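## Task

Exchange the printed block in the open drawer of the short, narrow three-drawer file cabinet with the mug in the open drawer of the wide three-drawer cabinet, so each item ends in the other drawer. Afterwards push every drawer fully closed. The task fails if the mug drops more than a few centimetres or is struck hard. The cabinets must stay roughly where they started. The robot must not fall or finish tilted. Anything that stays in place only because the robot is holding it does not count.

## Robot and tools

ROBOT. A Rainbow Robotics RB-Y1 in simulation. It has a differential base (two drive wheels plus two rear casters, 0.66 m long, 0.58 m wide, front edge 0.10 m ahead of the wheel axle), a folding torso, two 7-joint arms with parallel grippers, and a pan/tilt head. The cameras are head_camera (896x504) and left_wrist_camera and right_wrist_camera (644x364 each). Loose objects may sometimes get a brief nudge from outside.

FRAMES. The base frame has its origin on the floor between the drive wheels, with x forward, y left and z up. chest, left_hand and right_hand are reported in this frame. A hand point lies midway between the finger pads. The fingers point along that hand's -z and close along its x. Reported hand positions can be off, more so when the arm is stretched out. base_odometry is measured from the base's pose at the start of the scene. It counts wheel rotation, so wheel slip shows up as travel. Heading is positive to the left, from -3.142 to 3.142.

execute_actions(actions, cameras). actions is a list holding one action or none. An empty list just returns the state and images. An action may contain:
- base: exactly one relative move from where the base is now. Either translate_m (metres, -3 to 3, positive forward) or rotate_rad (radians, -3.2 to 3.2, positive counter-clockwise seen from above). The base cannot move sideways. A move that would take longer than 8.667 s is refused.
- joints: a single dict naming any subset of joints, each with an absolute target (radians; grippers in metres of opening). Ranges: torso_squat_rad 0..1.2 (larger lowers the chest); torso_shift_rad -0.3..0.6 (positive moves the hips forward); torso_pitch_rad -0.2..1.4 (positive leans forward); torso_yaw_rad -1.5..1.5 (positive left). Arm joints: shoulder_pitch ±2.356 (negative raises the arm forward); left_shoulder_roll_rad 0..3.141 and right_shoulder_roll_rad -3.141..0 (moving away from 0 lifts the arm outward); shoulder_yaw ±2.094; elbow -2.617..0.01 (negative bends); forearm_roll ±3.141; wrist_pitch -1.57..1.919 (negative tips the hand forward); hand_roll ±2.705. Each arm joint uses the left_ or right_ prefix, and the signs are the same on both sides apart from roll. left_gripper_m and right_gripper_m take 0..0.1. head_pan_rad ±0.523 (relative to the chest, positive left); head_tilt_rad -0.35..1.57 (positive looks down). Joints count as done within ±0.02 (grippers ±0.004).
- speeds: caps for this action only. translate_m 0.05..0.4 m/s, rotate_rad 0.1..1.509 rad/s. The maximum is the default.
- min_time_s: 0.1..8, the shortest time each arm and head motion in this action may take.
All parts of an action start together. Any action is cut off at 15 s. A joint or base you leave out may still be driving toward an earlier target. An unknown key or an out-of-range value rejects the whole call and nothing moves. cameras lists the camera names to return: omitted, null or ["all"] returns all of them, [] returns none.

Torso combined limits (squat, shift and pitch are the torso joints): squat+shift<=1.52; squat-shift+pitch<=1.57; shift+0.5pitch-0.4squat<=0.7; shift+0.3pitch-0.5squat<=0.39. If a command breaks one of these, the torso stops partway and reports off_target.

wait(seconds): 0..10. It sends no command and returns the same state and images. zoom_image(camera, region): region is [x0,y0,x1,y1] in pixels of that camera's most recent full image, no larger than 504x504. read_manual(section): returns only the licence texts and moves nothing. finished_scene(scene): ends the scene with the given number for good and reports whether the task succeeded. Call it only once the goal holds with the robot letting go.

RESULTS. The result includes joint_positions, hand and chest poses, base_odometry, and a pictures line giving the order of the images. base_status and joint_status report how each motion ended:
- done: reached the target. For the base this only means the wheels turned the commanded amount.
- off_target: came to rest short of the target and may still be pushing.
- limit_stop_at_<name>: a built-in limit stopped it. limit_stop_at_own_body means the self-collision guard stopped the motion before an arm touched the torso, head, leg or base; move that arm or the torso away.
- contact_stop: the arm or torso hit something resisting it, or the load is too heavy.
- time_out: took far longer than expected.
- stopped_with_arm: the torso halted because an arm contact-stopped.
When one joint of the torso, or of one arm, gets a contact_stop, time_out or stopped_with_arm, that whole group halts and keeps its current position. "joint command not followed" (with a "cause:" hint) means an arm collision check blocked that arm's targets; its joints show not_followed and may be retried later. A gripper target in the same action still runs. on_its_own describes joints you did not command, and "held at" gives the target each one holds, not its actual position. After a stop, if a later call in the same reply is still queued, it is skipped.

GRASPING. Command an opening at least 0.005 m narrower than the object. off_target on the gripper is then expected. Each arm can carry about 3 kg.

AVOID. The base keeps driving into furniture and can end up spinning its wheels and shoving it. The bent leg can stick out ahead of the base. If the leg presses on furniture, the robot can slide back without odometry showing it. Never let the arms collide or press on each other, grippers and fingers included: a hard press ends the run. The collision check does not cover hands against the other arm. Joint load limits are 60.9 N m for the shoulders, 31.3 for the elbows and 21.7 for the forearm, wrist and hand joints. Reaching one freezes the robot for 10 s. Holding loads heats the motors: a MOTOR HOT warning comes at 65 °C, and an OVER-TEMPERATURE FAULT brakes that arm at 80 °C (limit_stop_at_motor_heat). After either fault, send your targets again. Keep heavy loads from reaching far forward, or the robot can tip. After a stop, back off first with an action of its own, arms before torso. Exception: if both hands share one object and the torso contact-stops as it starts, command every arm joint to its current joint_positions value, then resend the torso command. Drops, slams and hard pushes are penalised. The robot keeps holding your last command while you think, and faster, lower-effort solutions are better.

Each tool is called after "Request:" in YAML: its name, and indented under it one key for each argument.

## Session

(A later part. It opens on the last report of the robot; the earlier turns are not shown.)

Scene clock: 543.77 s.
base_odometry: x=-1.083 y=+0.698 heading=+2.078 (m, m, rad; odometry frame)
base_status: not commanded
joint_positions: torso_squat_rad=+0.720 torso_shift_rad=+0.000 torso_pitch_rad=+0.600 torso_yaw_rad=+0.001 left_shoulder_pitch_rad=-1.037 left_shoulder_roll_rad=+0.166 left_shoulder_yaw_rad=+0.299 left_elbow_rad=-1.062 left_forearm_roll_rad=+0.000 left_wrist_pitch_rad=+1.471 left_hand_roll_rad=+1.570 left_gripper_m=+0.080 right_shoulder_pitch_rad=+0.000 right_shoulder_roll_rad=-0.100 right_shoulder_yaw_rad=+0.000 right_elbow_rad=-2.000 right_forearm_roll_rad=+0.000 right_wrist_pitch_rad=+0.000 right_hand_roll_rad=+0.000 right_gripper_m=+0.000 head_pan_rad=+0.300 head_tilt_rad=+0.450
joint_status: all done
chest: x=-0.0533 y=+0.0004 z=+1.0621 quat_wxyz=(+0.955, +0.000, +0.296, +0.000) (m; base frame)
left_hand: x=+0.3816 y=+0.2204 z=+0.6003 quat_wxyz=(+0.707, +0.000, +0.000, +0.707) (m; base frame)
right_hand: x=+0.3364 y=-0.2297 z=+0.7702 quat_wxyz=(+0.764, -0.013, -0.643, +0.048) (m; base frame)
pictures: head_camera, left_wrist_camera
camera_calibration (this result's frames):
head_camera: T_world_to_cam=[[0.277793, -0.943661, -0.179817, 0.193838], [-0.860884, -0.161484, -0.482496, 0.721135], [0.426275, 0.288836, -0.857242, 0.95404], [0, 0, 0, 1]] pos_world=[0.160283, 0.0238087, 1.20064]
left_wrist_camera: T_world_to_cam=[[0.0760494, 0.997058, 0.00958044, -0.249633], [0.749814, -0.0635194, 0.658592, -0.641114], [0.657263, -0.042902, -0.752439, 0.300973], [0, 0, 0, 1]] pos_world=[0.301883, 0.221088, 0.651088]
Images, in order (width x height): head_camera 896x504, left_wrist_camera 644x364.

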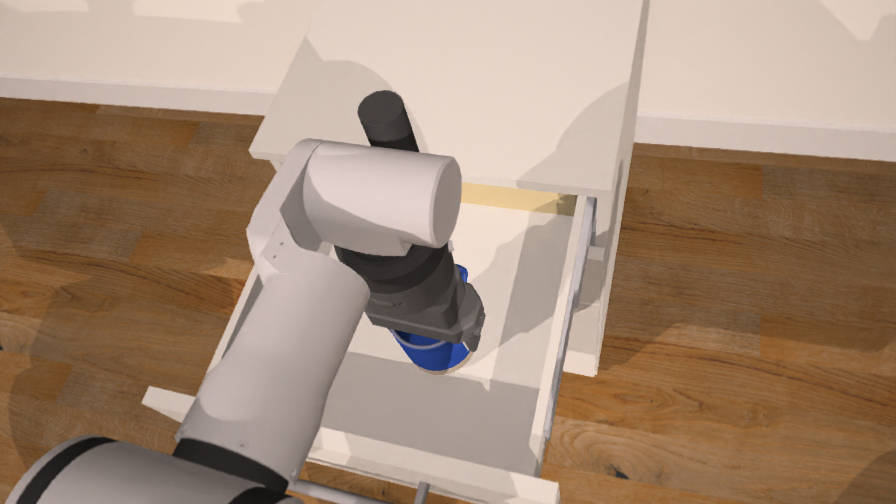

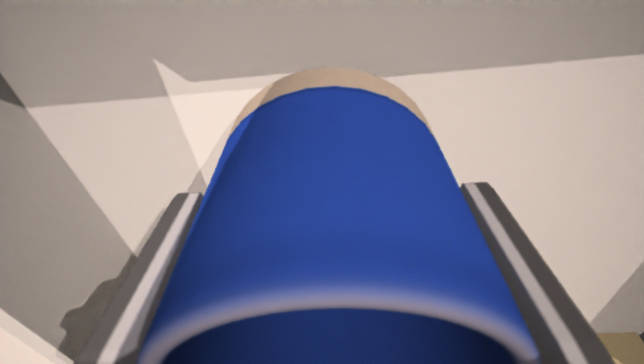

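Request:
execute_actions:
  actions:
    - {"joints":{"torso_squat_rad":0.742}}
  cameras: ["left_wrist_camera"]

Request:
execute_actions:
  actions:
    - {"joints":{"left_gripper_m":0.1}}
  cameras: ["left_wrist_camera"]

Scene clock: 548.97 s.
base_odometry: x=-1.083 y=+0.698 heading=+2.078 (m, m, rad; odometry frame)
base_status: not commanded
joint_positions: torso_squat_rad=+0.742 torso_shift_rad=+0.000 torso_pitch_rad=+0.600 torso_yaw_rad=+0.001 left_shoulder_pitch_rad=-1.037 left_shoulder_roll_rad=+0.166 left_shoulder_yaw_rad=+0.299 left_elbow_rad=-1.062 left_forearm_roll_rad=+0.000 left_wrist_pitch_rad=+1.471 left_hand_roll_rad=+1.570 left_gripper_m=+0.080 right_shoulder_pitch_rad=+0.000 right_shoulder_roll_rad=-0.100 right_shoulder_yaw_rad=+0.000 right_elbow_rad=-2.000 right_forearm_roll_rad=+0.000 right_wrist_pitch_rad=+0.000 right_hand_roll_rad=+0.000 right_gripper_m=+0.000 head_pan_rad=+0.300 head_tilt_rad=+0.450
joint_status: all done
chest: x=-0.0533 y=+0.0004 z=+1.0519 quat_wxyz=(+0.955, +0.000, +0.296, +0.000) (m; base frame)
left_hand: x=+0.3816 y=+0.2204 z=+0.5900 quat_wxyz=(+0.707, +0.000, +0.000, +0.707) (m; base frame)
right_hand: x=+0.3364 y=-0.2297 z=+0.7600 quat_wxyz=(+0.764, -0.013, -0.643, +0.048) (m; base frame)
pictures: left_wrist_camera
camera_calibration (this result's frames):
left_wrist_camera: T_world_to_cam=[[0.0760389, 0.997059, 0.0095867, -0.249538], [0.749823, -0.0635162, 0.658583, -0.63433], [0.657255, -0.0428896, -0.752447, 0.293262], [0, 0, 0, 1]] pos_world=[0.301861, 0.221091, 0.640816]
Images, in order (width x height): left_wrist_camera 644x364.

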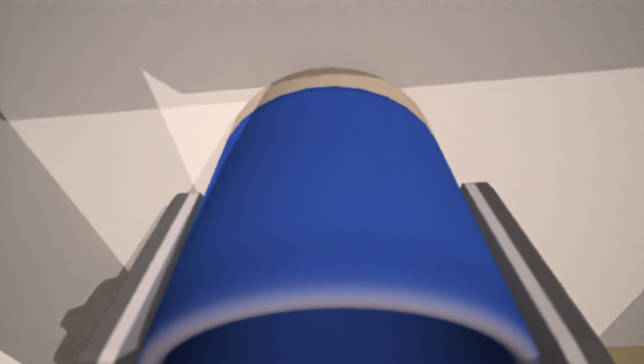

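Scene clock: 549.80 s.
base_odometry: x=-1.083 y=+0.698 heading=+2.078 (m, m, rad; odometry frame)
base_status: not commanded
joint_positions: torso_squat_rad=+0.742 torso_shift_rad=+0.000 torso_pitch_rad=+0.600 torso_yaw_rad=+0.001 left_shoulder_pitch_rad=-1.037 left_shoulder_roll_rad=+0.166 left_shoulder_yaw_rad=+0.299 left_elbow_rad=-1.062 left_forearm_roll_rad=+0.000 left_wrist_pitch_rad=+1.471 left_hand_roll_rad=+1.570 left_gripper_m=+0.100 right_shoulder_pitch_rad=+0.000 right_shoulder_roll_rad=-0.100 right_shoulder_yaw_rad=+0.000 right_elbow_rad=-2.000 right_forearm_roll_rad=+0.000 right_wrist_pitch_rad=+0.000 right_hand_roll_rad=+0.000 right_gripper_m=+0.000 head_pan_rad=+0.300 head_tilt_rad=+0.450
joint_status: all done
chest: x=-0.0533 y=+0.0004 z=+1.0519 quat_wxyz=(+0.955, +0.000, +0.296, +0.000) (m; base frame)
left_hand: x=+0.3816 y=+0.2204 z=+0.5900 quat_wxyz=(+0.707, +0.000, +0.000, +0.707) (m; base frame)
right_hand: x=+0.3364 y=-0.2297 z=+0.7600 quat_wxyz=(+0.764, -0.013, -0.643, +0.048) (m; base frame)
pictures: left_wrist_camera
camera_calibration (this result's frames):
left_wrist_camera: T_world_to_cam=[[0.0760494, 0.997058, 0.0095832, -0.249533], [0.749784, -0.0635192, 0.658627, -0.634374], [0.657298, -0.0429029, -0.752409, 0.293224], [0, 0, 0, 1]] pos_world=[0.301885, 0.221084, 0.640831]
Images, in order (width x height): left_wrist_camera 644x364.

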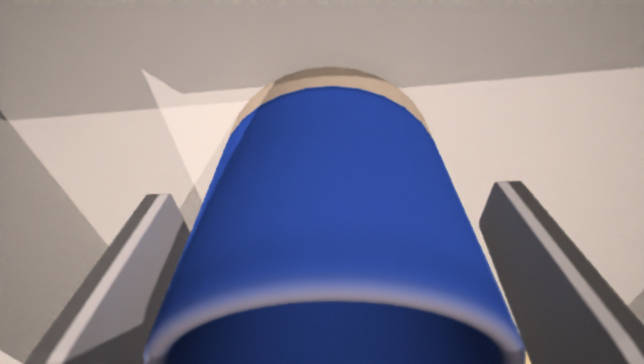

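Request:
execute_actions:
  actions:
    - {"joints":{"torso_squat_rad":0.4}}
  cameras: []

Request:
execute_actions:
  actions:
    - {"base":{"translate_m":-0.35},"joints":{"head_tilt_rad":0.1,"head_pan_rad":0.25}}
  cameras: ["head_camera","left_wrist_camera"]

Scene clock: 558.80 s.
base_odometry: x=-1.083 y=+0.698 heading=+2.078 (m, m, rad; odometry frame)
base_status: not commanded
joint_positions: torso_squat_rad=+0.400 torso_shift_rad=+0.000 torso_pitch_rad=+0.600 torso_yaw_rad=+0.001 left_shoulder_pitch_rad=-1.037 left_shoulder_roll_rad=+0.166 left_shoulder_yaw_rad=+0.299 left_elbow_rad=-1.062 left_forearm_roll_rad=+0.000 left_wrist_pitch_rad=+1.471 left_hand_roll_rad=+1.570 left_gripper_m=+0.100 right_shoulder_pitch_rad=+0.000 right_shoulder_roll_rad=-0.100 right_shoulder_yaw_rad=+0.000 right_elbow_rad=-2.000 right_forearm_roll_rad=+0.000 right_wrist_pitch_rad=+0.000 right_hand_roll_rad=+0.000 right_gripper_m=+0.000 head_pan_rad=+0.300 head_tilt_rad=+0.450
joint_status: all done
chest: x=-0.0533 y=+0.0004 z=+1.1806 quat_wxyz=(+0.955, +0.000, +0.296, +0.000) (m; base frame)
left_hand: x=+0.3817 y=+0.2204 z=+0.7188 quat_wxyz=(+0.707, +0.000, +0.000, +0.707) (m; base frame)
right_hand: x=+0.3364 y=-0.2297 z=+0.8887 quat_wxyz=(+0.764, -0.013, -0.643, +0.048) (m; base frame)
pictures: none
No camera images: the call's "cameras" was empty. Leave "cameras" out to get every camera's image.

Scene clock: 561.33 s.
base_odometry: x=-0.913 y=+0.392 heading=+2.077 (m, m, rad; odometry frame)
base_status: done
joint_positions: torso_squat_rad=+0.400 torso_shift_rad=+0.000 torso_pitch_rad=+0.600 torso_yaw_rad=+0.001 left_shoulder_pitch_rad=-1.037 left_shoulder_roll_rad=+0.166 left_shoulder_yaw_rad=+0.299 left_elbow_rad=-1.062 left_forearm_roll_rad=+0.000 left_wrist_pitch_rad=+1.471 left_hand_roll_rad=+1.570 left_gripper_m=+0.100 right_shoulder_pitch_rad=+0.000 right_shoulder_roll_rad=-0.100 right_shoulder_yaw_rad=+0.000 right_elbow_rad=-2.000 right_forearm_roll_rad=+0.000 right_wrist_pitch_rad=+0.000 right_hand_roll_rad=+0.000 right_gripper_m=+0.000 head_pan_rad=+0.250 head_tilt_rad=+0.100
joint_status: all done
chest: x=-0.0533 y=+0.0004 z=+1.1806 quat_wxyz=(+0.955, +0.000, +0.295, +0.000) (m; base frame)
left_hand: x=+0.3817 y=+0.2204 z=+0.7189 quat_wxyz=(+0.707, +0.000, +0.000, +0.707) (m; base frame)
right_hand: x=+0.3363 y=-0.2297 z=+0.8887 quat_wxyz=(+0.764, -0.013, -0.643, +0.048) (m; base frame)
pictures: head_camera, left_wrist_camera
camera_calibration (this result's frames):
head_camera: T_world_to_cam=[[0.2415, -0.960222, -0.140181, 0.165198], [-0.661867, -0.057347, -0.747425, 1.11595], [0.709655, 0.273285, -0.649389, 0.756499], [0, 0, 0, 1]] pos_world=[0.161859, 0.0158832, 1.34851]
left_wrist_camera: T_world_to_cam=[[0.0760574, 0.997057, 0.00963012, -0.250859], [0.749557, -0.0635415, 0.658883, -0.719417], [0.657556, -0.0428946, -0.752184, 0.38989], [0, 0, 0, 1]] pos_world=[0.301949, 0.221132, 0.769697]
Images, in order (width x height): head_camera 896x504, left_wrist_camera 644x364.

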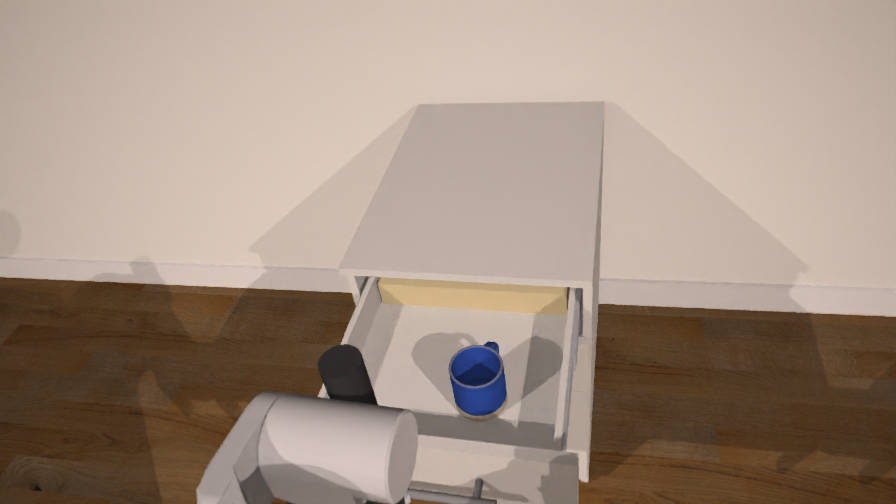

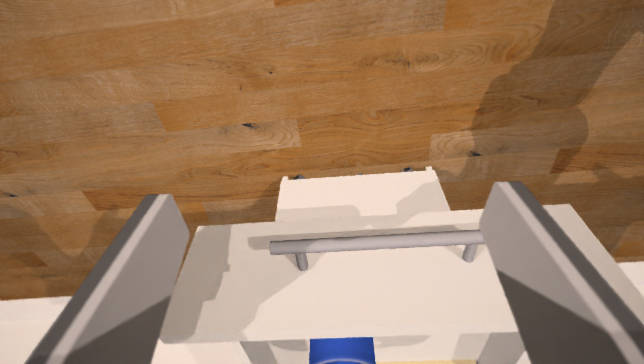

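Request:
execute_actions:
  actions:
    - {"joints":{"torso_squat_rad":0.9,"left_gripper_m":0.0,"head_tilt_rad":0.0,"head_pan_rad":0.3}}
  cameras: ["head_camera","left_wrist_camera"]

Scene clock: 590.97 s.
base_odometry: x=-0.913 y=+0.392 heading=+2.077 (m, m, rad; odometry frame)
base_status: not commanded
joint_positions: torso_squat_rad=+0.900 torso_shift_rad=+0.000 torso_pitch_rad=+0.600 torso_yaw_rad=+0.001 left_shoulder_pitch_rad=-1.037 left_shoulder_roll_rad=+0.166 left_shoulder_yaw_rad=+0.299 left_elbow_rad=-1.062 left_forearm_roll_rad=+0.000 left_wrist_pitch_rad=+1.471 left_hand_roll_rad=+1.570 left_gripper_m=+0.001 right_shoulder_pitch_rad=+0.000 right_shoulder_roll_rad=-0.100 right_shoulder_yaw_rad=+0.000 right_elbow_rad=-2.000 right_forearm_roll_rad=+0.000 right_wrist_pitch_rad=+0.000 right_hand_roll_rad=+0.000 right_gripper_m=+0.000 head_pan_rad=+0.300 head_tilt_rad=+0.000
joint_status: all done
chest: x=-0.0533 y=+0.0003 z=+0.9710 quat_wxyz=(+0.955, +0.000, +0.295, +0.000) (m; base frame)
left_hand: x=+0.3817 y=+0.2203 z=+0.5093 quat_wxyz=(+0.707, +0.000, +0.000, +0.707) (m; base frame)
right_hand: x=+0.3363 y=-0.2298 z=+0.6791 quat_wxyz=(+0.764, -0.013, -0.643, +0.048) (m; base frame)
pictures: head_camera, left_wrist_camera
camera_calibration (this result's frames):
head_camera: T_world_to_cam=[[0.280827, -0.94575, -0.16338, 0.158735], [-0.585747, -0.0340382, -0.809779, 1.02343], [0.760287, 0.323107, -0.563529, 0.519902], [0, 0, 0, 1]] pos_world=[0.159619, 0.0169747, 1.14766]
left_wrist_camera: T_world_to_cam=[[0.0760682, 0.997056, 0.00961996, -0.248764], [0.749585, -0.0635447, 0.658851, -0.581303], [0.657523, -0.0429066, -0.752212, 0.232212], [0, 0, 0, 1]] pos_world=[0.301975, 0.221056, 0.560058]
Images, in order (width x height): head_camera 896x504, left_wrist_camera 644x364.

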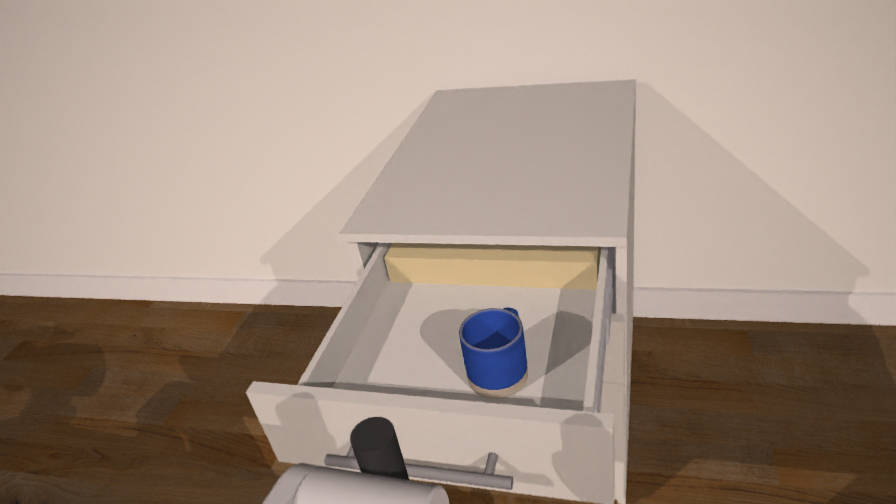

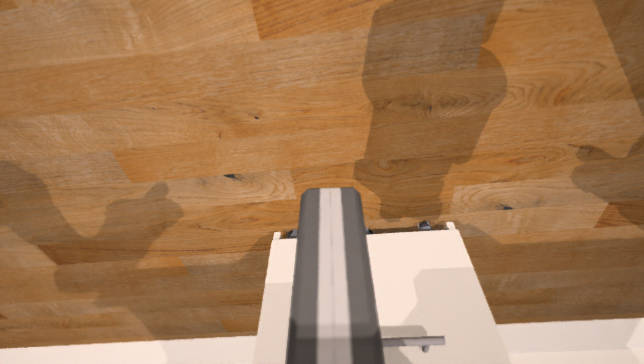

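Request:
execute_actions:
  actions:
    - {"base":{"translate_m":0.2},"speeds":{"translate_m":0.07},"joints":{"head_tilt_rad":0.1}}
  cameras: ["head_camera","left_wrist_camera"]

Scene clock: 607.67 s.
base_odometry: x=-1.010 y=+0.567 heading=+2.077 (m, m, rad; odometry frame)
base_status: done
joint_positions: torso_squat_rad=+0.900 torso_shift_rad=+0.000 torso_pitch_rad=+0.600 torso_yaw_rad=+0.001 left_shoulder_pitch_rad=-1.037 left_shoulder_roll_rad=+0.166 left_shoulder_yaw_rad=+0.299 left_elbow_rad=-1.062 left_forearm_roll_rad=+0.000 left_wrist_pitch_rad=+1.471 left_hand_roll_rad=+1.570 left_gripper_m=+0.001 right_shoulder_pitch_rad=+0.000 right_shoulder_roll_rad=-0.100 right_shoulder_yaw_rad=+0.000 right_elbow_rad=-2.000 right_forearm_roll_rad=+0.000 right_wrist_pitch_rad=+0.000 right_hand_roll_rad=+0.000 right_gripper_m=+0.000 head_pan_rad=+0.300 head_tilt_rad=+0.100
joint_status: all done
chest: x=-0.0533 y=+0.0003 z=+0.9710 quat_wxyz=(+0.955, +0.000, +0.296, +0.000) (m; base frame)
left_hand: x=+0.3816 y=+0.2203 z=+0.5091 quat_wxyz=(+0.707, +0.000, +0.000, +0.707) (m; base frame)
right_hand: x=+0.3364 y=-0.2298 z=+0.6791 quat_wxyz=(+0.764, -0.013, -0.643, +0.048) (m; base frame)
pictures: head_camera, left_wrist_camera
camera_calibration (this result's frames):
head_camera: T_world_to_cam=[[0.280778, -0.94511, -0.167125, 0.162925], [-0.659508, -0.0634814, -0.749012, 0.960919], [0.69729, 0.320527, -0.641131, 0.611951], [0, 0, 0, 1]] pos_world=[0.161281, 0.0188359, 1.13931]
left_wrist_camera: T_world_to_cam=[[0.0760111, 0.997061, 0.00954604, -0.248697], [0.749928, -0.0634751, 0.658467, -0.581031], [0.657138, -0.042892, -0.752549, 0.232512], [0, 0, 0, 1]] pos_world=[0.301843, 0.221058, 0.55994]
Images, in order (width x height): head_camera 896x504, left_wrist_camera 644x364.

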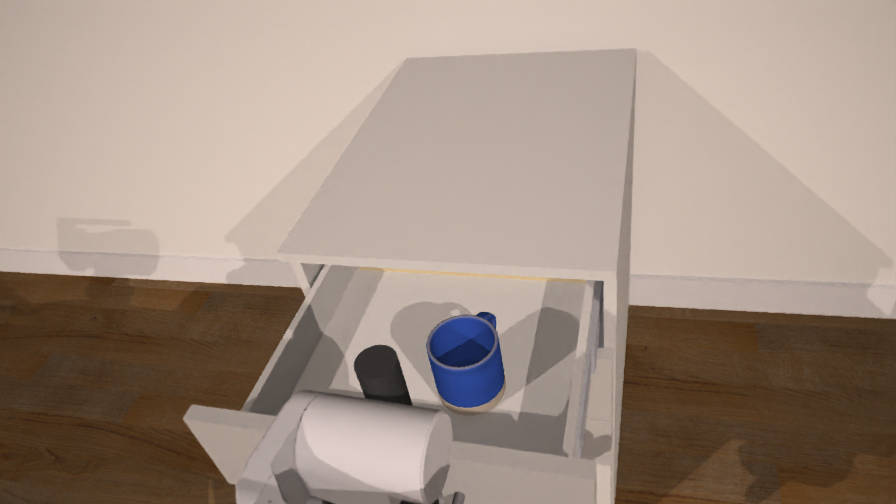

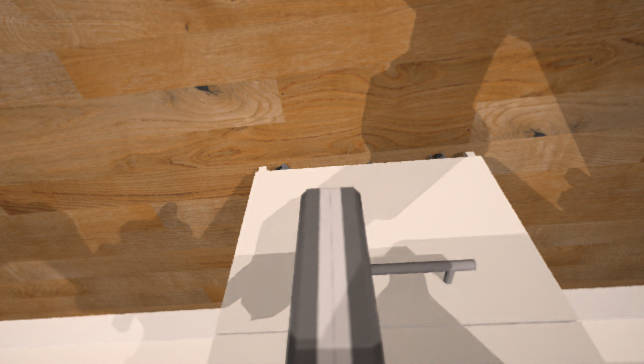

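Request:
execute_actions:
  actions:
    - {"base":{"translate_m":0.07},"speeds":{"translate_m":0.05}}
  cameras: ["head_camera"]

Scene clock: 613.50 s.
base_odometry: x=-1.044 y=+0.629 heading=+2.077 (m, m, rad; odometry frame)
base_status: done
joint_positions: torso_squat_rad=+0.900 torso_shift_rad=+0.000 torso_pitch_rad=+0.600 torso_yaw_rad=+0.001 left_shoulder_pitch_rad=-1.037 left_shoulder_roll_rad=+0.166 left_shoulder_yaw_rad=+0.299 left_elbow_rad=-1.062 left_forearm_roll_rad=+0.000 left_wrist_pitch_rad=+1.471 left_hand_roll_rad=+1.570 left_gripper_m=+0.001 right_shoulder_pitch_rad=+0.000 right_shoulder_roll_rad=-0.100 right_shoulder_yaw_rad=+0.000 right_elbow_rad=-2.000 right_forearm_roll_rad=+0.000 right_wrist_pitch_rad=+0.000 right_hand_roll_rad=+0.000 right_gripper_m=+0.000 head_pan_rad=+0.300 head_tilt_rad=+0.100
joint_status: not commanded
chest: x=-0.0533 y=+0.0003 z=+0.9710 quat_wxyz=(+0.955, +0.000, +0.296, +0.000) (m; base frame)
left_hand: x=+0.3816 y=+0.2204 z=+0.5091 quat_wxyz=(+0.707, +0.000, +0.000, +0.707) (m; base frame)
right_hand: x=+0.3364 y=-0.2297 z=+0.6791 quat_wxyz=(+0.764, -0.013, -0.643, +0.048) (m; base frame)
pictures: head_camera
camera_calibration (this result's frames):
head_camera: T_world_to_cam=[[0.280783, -0.94511, -0.167118, 0.162925], [-0.659491, -0.0634824, -0.749027, 0.960921], [0.697304, 0.320527, -0.641116, 0.611955], [0, 0, 0, 1]] pos_world=[0.161254, 0.0188362, 1.13932]
Images, in order (width x height): head_camera 896x504.

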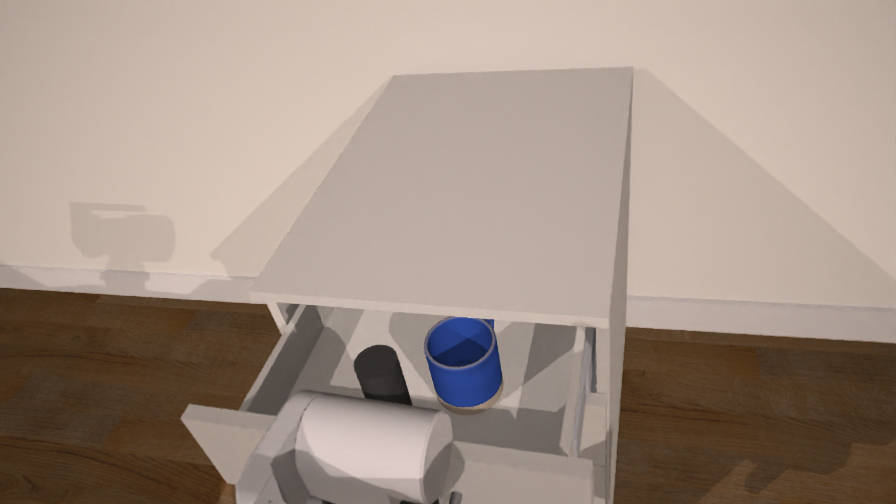

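Request:
execute_actions:
  actions:
    - {"base":{"translate_m":0.025},"speeds":{"translate_m":0.05}}
  cameras: ["head_camera"]

Request:
zoom_image:
  camera: "head_camera"
  region: [340, 280, 640, 480]

Scene clock: 617.20 s.
base_odometry: x=-1.056 y=+0.651 heading=+2.076 (m, m, rad; odometry frame)
base_status: done
joint_positions: torso_squat_rad=+0.900 torso_shift_rad=+0.000 torso_pitch_rad=+0.600 torso_yaw_rad=+0.001 left_shoulder_pitch_rad=-1.037 left_shoulder_roll_rad=+0.166 left_shoulder_yaw_rad=+0.299 left_elbow_rad=-1.062 left_forearm_roll_rad=+0.000 left_wrist_pitch_rad=+1.471 left_hand_roll_rad=+1.570 left_gripper_m=+0.001 right_shoulder_pitch_rad=+0.000 right_shoulder_roll_rad=-0.100 right_shoulder_yaw_rad=+0.000 right_elbow_rad=-2.000 right_forearm_roll_rad=+0.000 right_wrist_pitch_rad=+0.000 right_hand_roll_rad=+0.000 right_gripper_m=+0.000 head_pan_rad=+0.300 head_tilt_rad=+0.100
joint_status: not commanded
chest: x=-0.0533 y=+0.0003 z=+0.9710 quat_wxyz=(+0.955, +0.000, +0.296, +0.000) (m; base frame)
left_hand: x=+0.3816 y=+0.2204 z=+0.5091 quat_wxyz=(+0.707, +0.000, +0.000, +0.707) (m; base frame)
right_hand: x=+0.3364 y=-0.2297 z=+0.6791 quat_wxyz=(+0.764, -0.013, -0.643, +0.048) (m; base frame)
pictures: head_camera
camera_calibration (this result's frames):
head_camera: T_world_to_cam=[[0.280783, -0.94511, -0.16712, 0.162927], [-0.659495, -0.0634828, -0.749023, 0.960919], [0.6973, 0.320527, -0.64112, 0.611957], [0, 0, 0, 1]] pos_world=[0.161257, 0.0188362, 1.13932]
Images, in order (width x height): head_camera 896x504.

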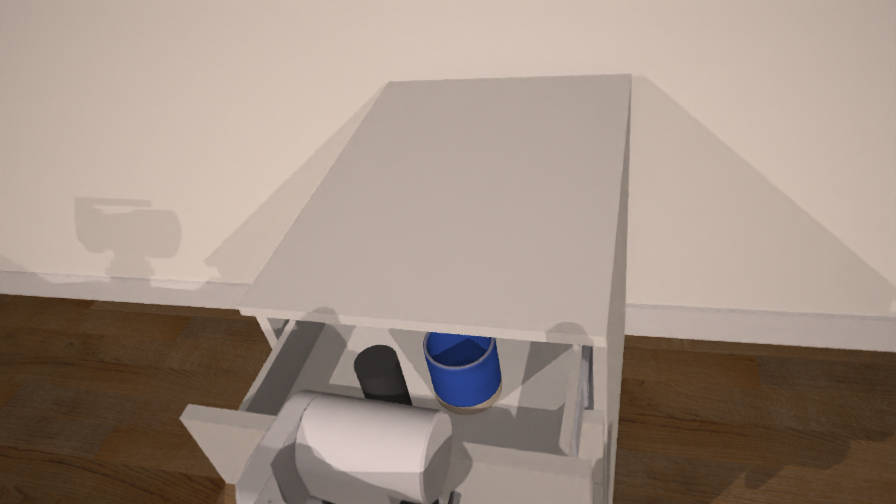

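Region (340, 280, 640, 480) of head_camera's 896x504 image, scaled by 1.680, with more detail than that image has.

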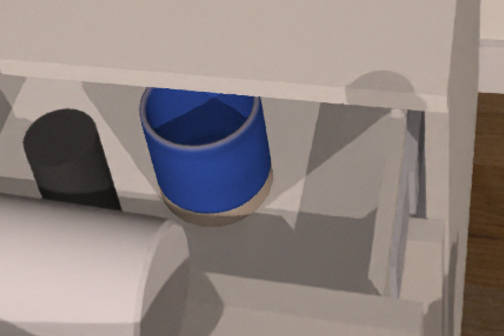

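Request:
execute_actions:
  actions:
    - {"base":{"translate_m":0.05},"speeds":{"translate_m":0.05}}
  cameras: ["head_camera"]

Scene clock: 621.40 s.
base_odometry: x=-1.080 y=+0.694 heading=+2.076 (m, m, rad; odometry frame)
base_status: done
joint_positions: torso_squat_rad=+0.900 torso_shift_rad=+0.000 torso_pitch_rad=+0.600 torso_yaw_rad=+0.001 left_shoulder_pitch_rad=-1.037 left_shoulder_roll_rad=+0.166 left_shoulder_yaw_rad=+0.299 left_elbow_rad=-1.062 left_forearm_roll_rad=+0.000 left_wrist_pitch_rad=+1.471 left_hand_roll_rad=+1.570 left_gripper_m=+0.001 right_shoulder_pitch_rad=+0.000 right_shoulder_roll_rad=-0.100 right_shoulder_yaw_rad=+0.000 right_elbow_rad=-2.000 right_forearm_roll_rad=+0.000 right_wrist_pitch_rad=+0.000 right_hand_roll_rad=+0.000 right_gripper_m=+0.000 head_pan_rad=+0.300 head_tilt_rad=+0.100
joint_status: not commanded
chest: x=-0.0533 y=+0.0003 z=+0.9710 quat_wxyz=(+0.955, +0.000, +0.296, +0.000) (m; base frame)
left_hand: x=+0.3816 y=+0.2204 z=+0.5092 quat_wxyz=(+0.707, +0.000, +0.000, +0.707) (m; base frame)
right_hand: x=+0.3364 y=-0.2297 z=+0.6791 quat_wxyz=(+0.764, -0.013, -0.643, +0.048) (m; base frame)
pictures: head_camera
camera_calibration (this result's frames):
head_camera: T_world_to_cam=[[0.280785, -0.945109, -0.167118, 0.162926], [-0.65949, -0.0634833, -0.749028, 0.960922], [0.697304, 0.320528, -0.641115, 0.611955], [0, 0, 0, 1]] pos_world=[0.161252, 0.0188364, 1.13932]
Images, in order (width x height): head_camera 896x504.

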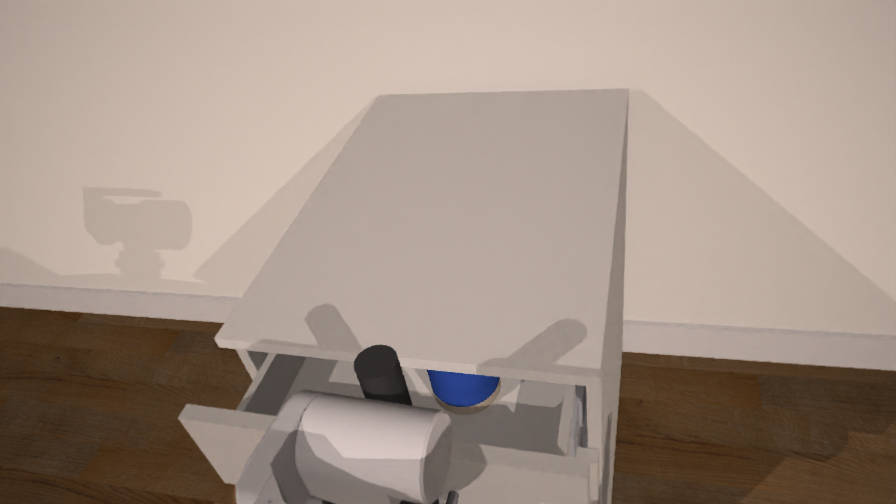

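Request:
execute_actions:
  actions:
    - {"base":{"translate_m":0.06},"speeds":{"translate_m":0.05},"joints":{"head_tilt_rad":0.25}}
  cameras: ["head_camera","left_wrist_camera"]

Scene clock: 626.47 s.
base_odometry: x=-1.110 y=+0.747 heading=+2.076 (m, m, rad; odometry frame)
base_status: done
joint_positions: torso_squat_rad=+0.900 torso_shift_rad=+0.000 torso_pitch_rad=+0.600 torso_yaw_rad=+0.001 left_shoulder_pitch_rad=-1.037 left_shoulder_roll_rad=+0.166 left_shoulder_yaw_rad=+0.299 left_elbow_rad=-1.062 left_forearm_roll_rad=+0.000 left_wrist_pitch_rad=+1.471 left_hand_roll_rad=+1.570 left_gripper_m=+0.001 right_shoulder_pitch_rad=+0.000 right_shoulder_roll_rad=-0.100 right_shoulder_yaw_rad=+0.000 right_elbow_rad=-2.000 right_forearm_roll_rad=+0.000 right_wrist_pitch_rad=+0.000 right_hand_roll_rad=+0.000 right_gripper_m=+0.000 head_pan_rad=+0.300 head_tilt_rad=+0.250
joint_status: all done
chest: x=-0.0533 y=+0.0003 z=+0.9710 quat_wxyz=(+0.955, +0.000, +0.296, +0.000) (m; base frame)
left_hand: x=+0.3816 y=+0.2204 z=+0.5091 quat_wxyz=(+0.707, +0.000, +0.000, +0.707) (m; base frame)
right_hand: x=+0.3364 y=-0.2297 z=+0.6791 quat_wxyz=(+0.764, -0.013, -0.643, +0.048) (m; base frame)
pictures: head_camera, left_wrist_camera
camera_calibration (this result's frames):
head_camera: T_world_to_cam=[[0.280042, -0.944332, -0.172665, 0.169216], [-0.757361, -0.106808, -0.644202, 0.850767], [0.589899, 0.311173, -0.745111, 0.737182], [0, 0, 0, 1]] pos_world=[0.162088, 0.0212734, 1.12657]
left_wrist_camera: T_world_to_cam=[[0.0760012, 0.997062, 0.00957904, -0.24873], [0.749868, -0.0634855, 0.658535, -0.581069], [0.657208, -0.0428664, -0.752489, 0.232464], [0, 0, 0, 1]] pos_world=[0.301852, 0.221075, 0.559963]
Images, in order (width x height): head_camera 896x504, left_wrist_camera 644x364.

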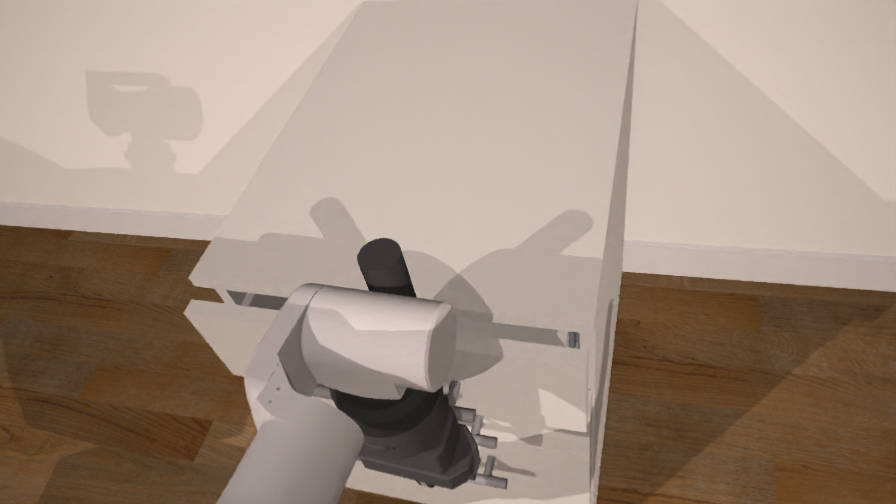

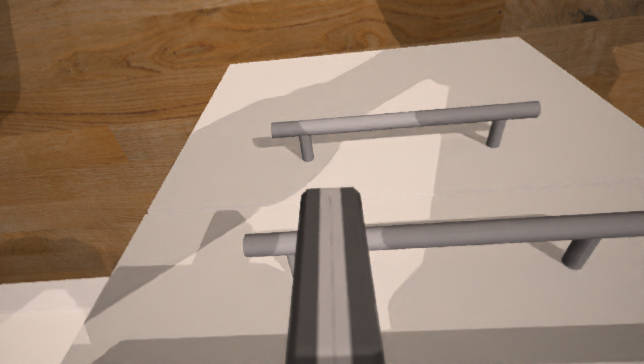

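Request:
execute_actions:
  actions:
    - {"base":{"translate_m":0.015},"speeds":{"translate_m":0.05}}
  cameras: ["head_camera"]

Request:
zoom_image:
  camera: "head_camera"
  region: [160, 220, 660, 504]

Scene clock: 630.37 s.
base_odometry: x=-1.117 y=+0.760 heading=+2.076 (m, m, rad; odometry frame)
base_status: done
joint_positions: torso_squat_rad=+0.900 torso_shift_rad=+0.000 torso_pitch_rad=+0.600 torso_yaw_rad=+0.001 left_shoulder_pitch_rad=-1.037 left_shoulder_roll_rad=+0.166 left_shoulder_yaw_rad=+0.299 left_elbow_rad=-1.062 left_forearm_roll_rad=+0.000 left_wrist_pitch_rad=+1.471 left_hand_roll_rad=+1.570 left_gripper_m=+0.001 right_shoulder_pitch_rad=+0.000 right_shoulder_roll_rad=-0.100 right_shoulder_yaw_rad=+0.000 right_elbow_rad=-2.000 right_forearm_roll_rad=+0.000 right_wrist_pitch_rad=+0.000 right_hand_roll_rad=+0.000 right_gripper_m=+0.000 head_pan_rad=+0.300 head_tilt_rad=+0.250
joint_status: not commanded
chest: x=-0.0533 y=+0.0003 z=+0.9710 quat_wxyz=(+0.955, +0.000, +0.296, +0.000) (m; base frame)
left_hand: x=+0.3817 y=+0.2203 z=+0.5092 quat_wxyz=(+0.707, +0.000, +0.000, +0.707) (m; base frame)
right_hand: x=+0.3364 y=-0.2297 z=+0.6791 quat_wxyz=(+0.764, -0.013, -0.643, +0.048) (m; base frame)
pictures: head_camera
camera_calibration (this result's frames):
head_camera: T_world_to_cam=[[0.280046, -0.944332, -0.172659, 0.169213], [-0.75735, -0.106809, -0.644215, 0.850778], [0.589912, 0.311173, -0.745101, 0.73718], [0, 0, 0, 1]] pos_world=[0.162077, 0.0212735, 1.12657]
Images, in order (width x height): head_camera 896x504.

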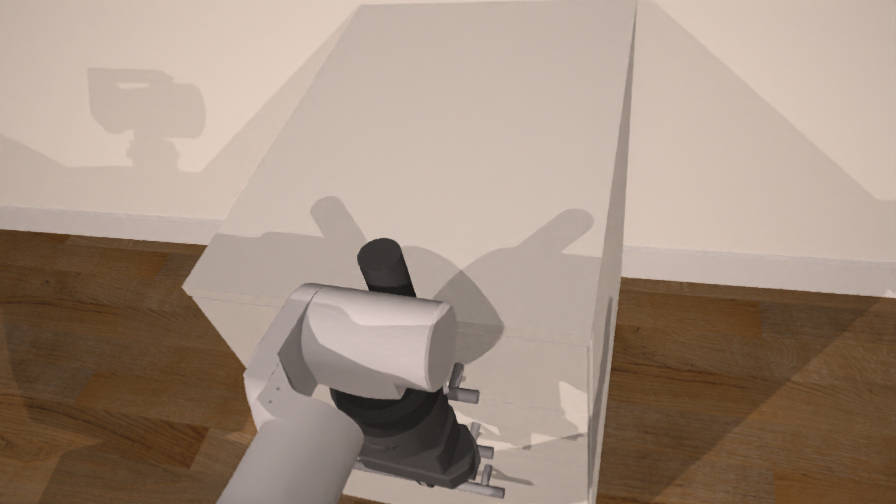

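Region (160, 220, 660, 504) of head_camera's 896x504 image, scaled by 1.008, with more detail than that image has; it fills the top 286 rows of this view, and the rest is white.

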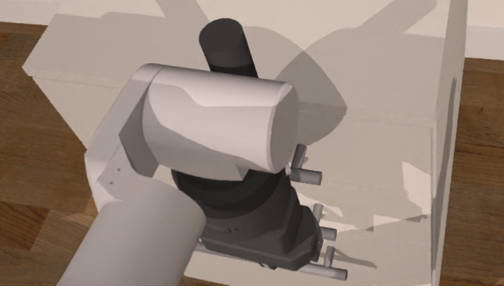

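Request:
execute_actions:
  actions:
    - {"base":{"translate_m":0.008},"speeds":{"translate_m":0.05}}
  cameras: ["head_camera","left_wrist_camera"]

Scene clock: 632.80 s.
base_odometry: x=-1.121 y=+0.767 heading=+2.075 (m, m, rad; odometry frame)
base_status: done
joint_positions: torso_squat_rad=+0.900 torso_shift_rad=+0.000 torso_pitch_rad=+0.600 torso_yaw_rad=+0.001 left_shoulder_pitch_rad=-1.037 left_shoulder_roll_rad=+0.166 left_shoulder_yaw_rad=+0.299 left_elbow_rad=-1.062 left_forearm_roll_rad=+0.000 left_wrist_pitch_rad=+1.471 left_hand_roll_rad=+1.570 left_gripper_m=+0.001 right_shoulder_pitch_rad=+0.000 right_shoulder_roll_rad=-0.100 right_shoulder_yaw_rad=+0.000 right_elbow_rad=-2.000 right_forearm_roll_rad=+0.000 right_wrist_pitch_rad=+0.000 right_hand_roll_rad=+0.000 right_gripper_m=+0.000 head_pan_rad=+0.300 head_tilt_rad=+0.250
joint_status: not commanded
chest: x=-0.0533 y=+0.0003 z=+0.9710 quat_wxyz=(+0.955, +0.000, +0.296, +0.000) (m; base frame)
left_hand: x=+0.3817 y=+0.2203 z=+0.5093 quat_wxyz=(+0.707, +0.000, +0.000, +0.707) (m; base frame)
right_hand: x=+0.3364 y=-0.2297 z=+0.6791 quat_wxyz=(+0.764, -0.013, -0.643, +0.048) (m; base frame)
pictures: head_camera, left_wrist_camera
camera_calibration (this result's frames):
head_camera: T_world_to_cam=[[0.280044, -0.944332, -0.172661, 0.169214], [-0.757356, -0.106809, -0.644208, 0.850774], [0.589904, 0.311173, -0.745107, 0.737183], [0, 0, 0, 1]] pos_world=[0.162085, 0.0212736, 1.12657]
left_wrist_camera: T_world_to_cam=[[0.0760518, 0.997058, 0.00958025, -0.248727], [0.749633, -0.0635093, 0.658799, -0.581301], [0.65747, -0.0429212, -0.752258, 0.232244], [0, 0, 0, 1]] pos_world=[0.301985, 0.221046, 0.560051]
Images, in order (width x height): head_camera 896x504, left_wrist_camera 644x364.

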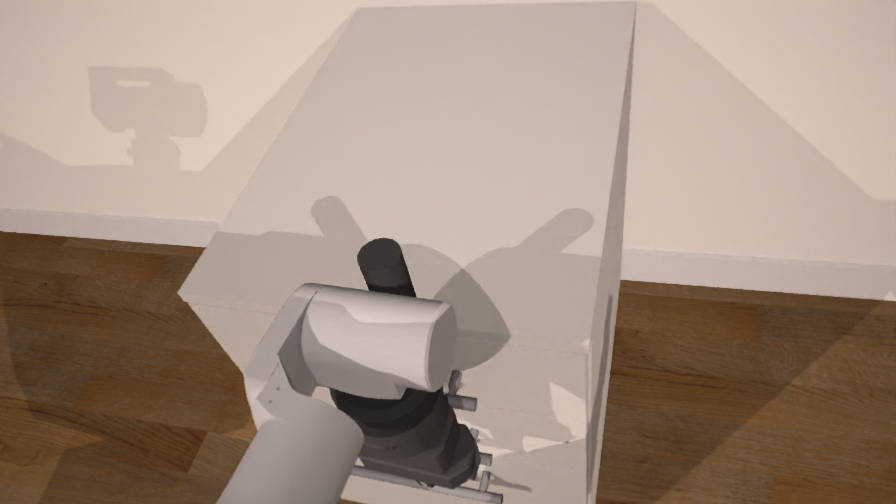

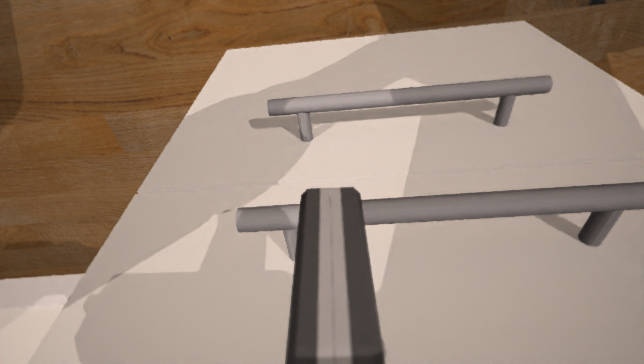

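Request:
execute_actions:
  actions:
    - {"base":{"translate_m":0.008},"speeds":{"translate_m":0.05}}
  cameras: ["head_camera"]

Scene clock: 636.37 s.
base_odometry: x=-1.125 y=+0.774 heading=+2.075 (m, m, rad; odometry frame)
base_status: done
joint_positions: torso_squat_rad=+0.900 torso_shift_rad=+0.000 torso_pitch_rad=+0.600 torso_yaw_rad=+0.001 left_shoulder_pitch_rad=-1.037 left_shoulder_roll_rad=+0.166 left_shoulder_yaw_rad=+0.299 left_elbow_rad=-1.062 left_forearm_roll_rad=+0.000 left_wrist_pitch_rad=+1.471 left_hand_roll_rad=+1.570 left_gripper_m=+0.001 right_shoulder_pitch_rad=+0.000 right_shoulder_roll_rad=-0.100 right_shoulder_yaw_rad=+0.000 right_elbow_rad=-2.000 right_forearm_roll_rad=+0.000 right_wrist_pitch_rad=+0.000 right_hand_roll_rad=+0.000 right_gripper_m=+0.000 head_pan_rad=+0.300 head_tilt_rad=+0.250
joint_status: not commanded
chest: x=-0.0533 y=+0.0003 z=+0.9710 quat_wxyz=(+0.955, +0.000, +0.296, +0.000) (m; base frame)
left_hand: x=+0.3818 y=+0.2203 z=+0.5093 quat_wxyz=(+0.707, +0.000, +0.000, +0.707) (m; base frame)
right_hand: x=+0.3364 y=-0.2297 z=+0.6791 quat_wxyz=(+0.764, -0.013, -0.643, +0.048) (m; base frame)
pictures: head_camera
camera_calibration (this result's frames):
head_camera: T_world_to_cam=[[0.280044, -0.944332, -0.172662, 0.169214], [-0.757357, -0.106809, -0.644207, 0.850774], [0.589904, 0.311173, -0.745107, 0.737183], [0, 0, 0, 1]] pos_world=[0.162085, 0.0212737, 1.12657]
Images, in order (width x height): head_camera 896x504.

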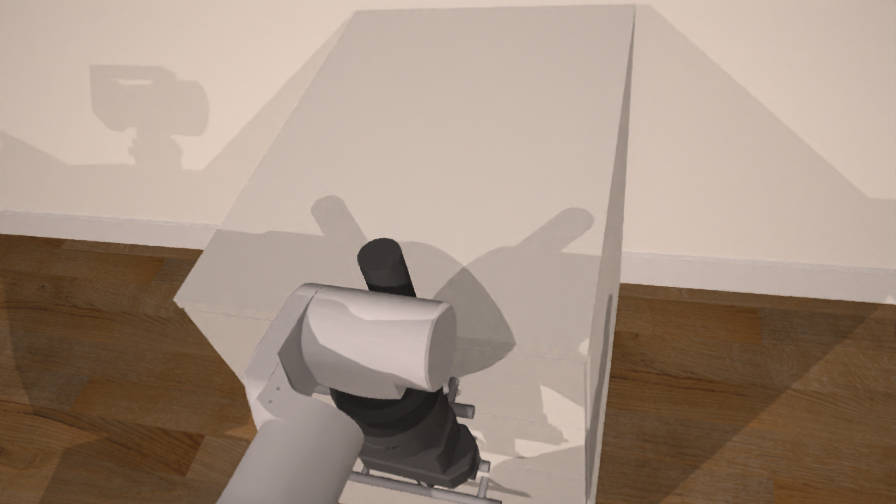

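Request:
execute_actions:
  actions:
    - {"base":{"translate_m":-0.3},"joints":{"head_tilt_rad":0.0}}
  cameras: ["head_camera","left_wrist_camera"]

Scene clock: 642.20 s.
base_odometry: x=-0.980 y=+0.512 heading=+2.075 (m, m, rad; odometry frame)
base_status: done
joint_positions: torso_squat_rad=+0.900 torso_shift_rad=+0.000 torso_pitch_rad=+0.600 torso_yaw_rad=+0.001 left_shoulder_pitch_rad=-1.037 left_shoulder_roll_rad=+0.166 left_shoulder_yaw_rad=+0.299 left_elbow_rad=-1.062 left_forearm_roll_rad=+0.000 left_wrist_pitch_rad=+1.471 left_hand_roll_rad=+1.570 left_gripper_m=+0.001 right_shoulder_pitch_rad=+0.000 right_shoulder_roll_rad=-0.100 right_shoulder_yaw_rad=+0.000 right_elbow_rad=-2.000 right_forearm_roll_rad=+0.000 right_wrist_pitch_rad=+0.000 right_hand_roll_rad=+0.000 right_gripper_m=+0.000 head_pan_rad=+0.300 head_tilt_rad=+0.000
joint_status: all done
chest: x=-0.0534 y=+0.0003 z=+0.9710 quat_wxyz=(+0.955, +0.000, +0.295, +0.000) (m; base frame)
left_hand: x=+0.3817 y=+0.2204 z=+0.5093 quat_wxyz=(+0.707, +0.000, +0.000, +0.707) (m; base frame)
right_hand: x=+0.3363 y=-0.2298 z=+0.6791 quat_wxyz=(+0.764, -0.013, -0.643, +0.048) (m; base frame)
pictures: head_camera, left_wrist_camera
camera_calibration (this result's frames):
head_camera: T_world_to_cam=[[0.280858, -0.945746, -0.163353, 0.158726], [-0.585651, -0.0340405, -0.809848, 1.02347], [0.76035, 0.32312, -0.563437, 0.519862], [0, 0, 0, 1]] pos_world=[0.159541, 0.0169765, 1.1477]
left_wrist_camera: T_world_to_cam=[[0.0760073, 0.997061, 0.00963221, -0.248774], [0.749557, -0.063505, 0.658886, -0.581321], [0.657561, -0.0428603, -0.752181, 0.232227], [0, 0, 0, 1]] pos_world=[0.301939, 0.22108, 0.560097]
Images, in order (width x height): head_camera 896x504, left_wrist_camera 644x364.

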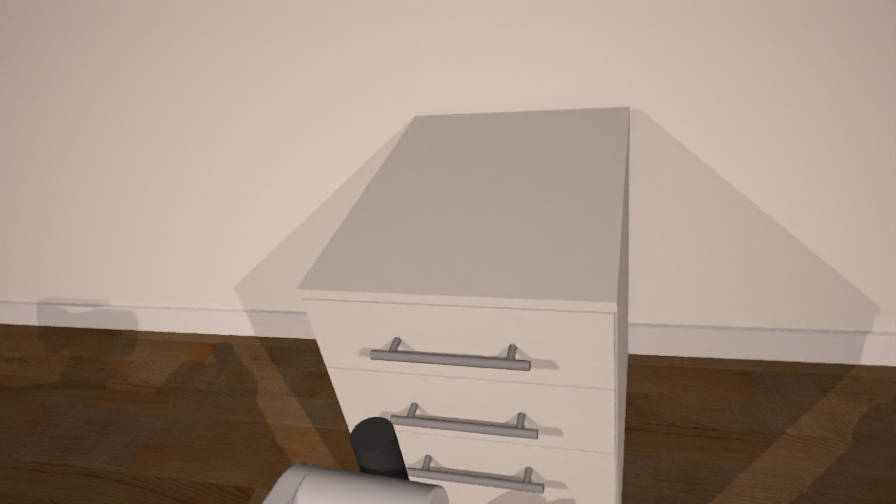

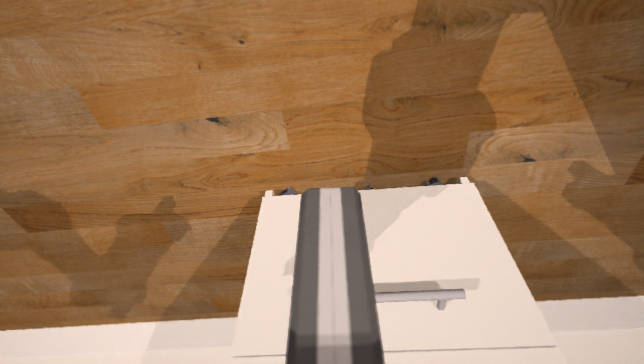

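Request:
zoom_image:
  camera: "head_camera"
  region: [280, 270, 660, 470]

Region (280, 270, 660, 470) of head_camera's 896x504 image, scaled by 1.326, with more detail than that image has; it fills the top 265 rows of this view, and the rest is white.

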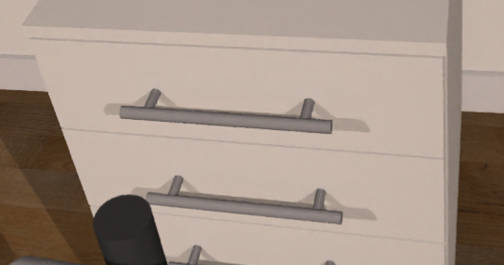

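Request:
finished_scene:
  scene: 1

The scene is finished: the task was done.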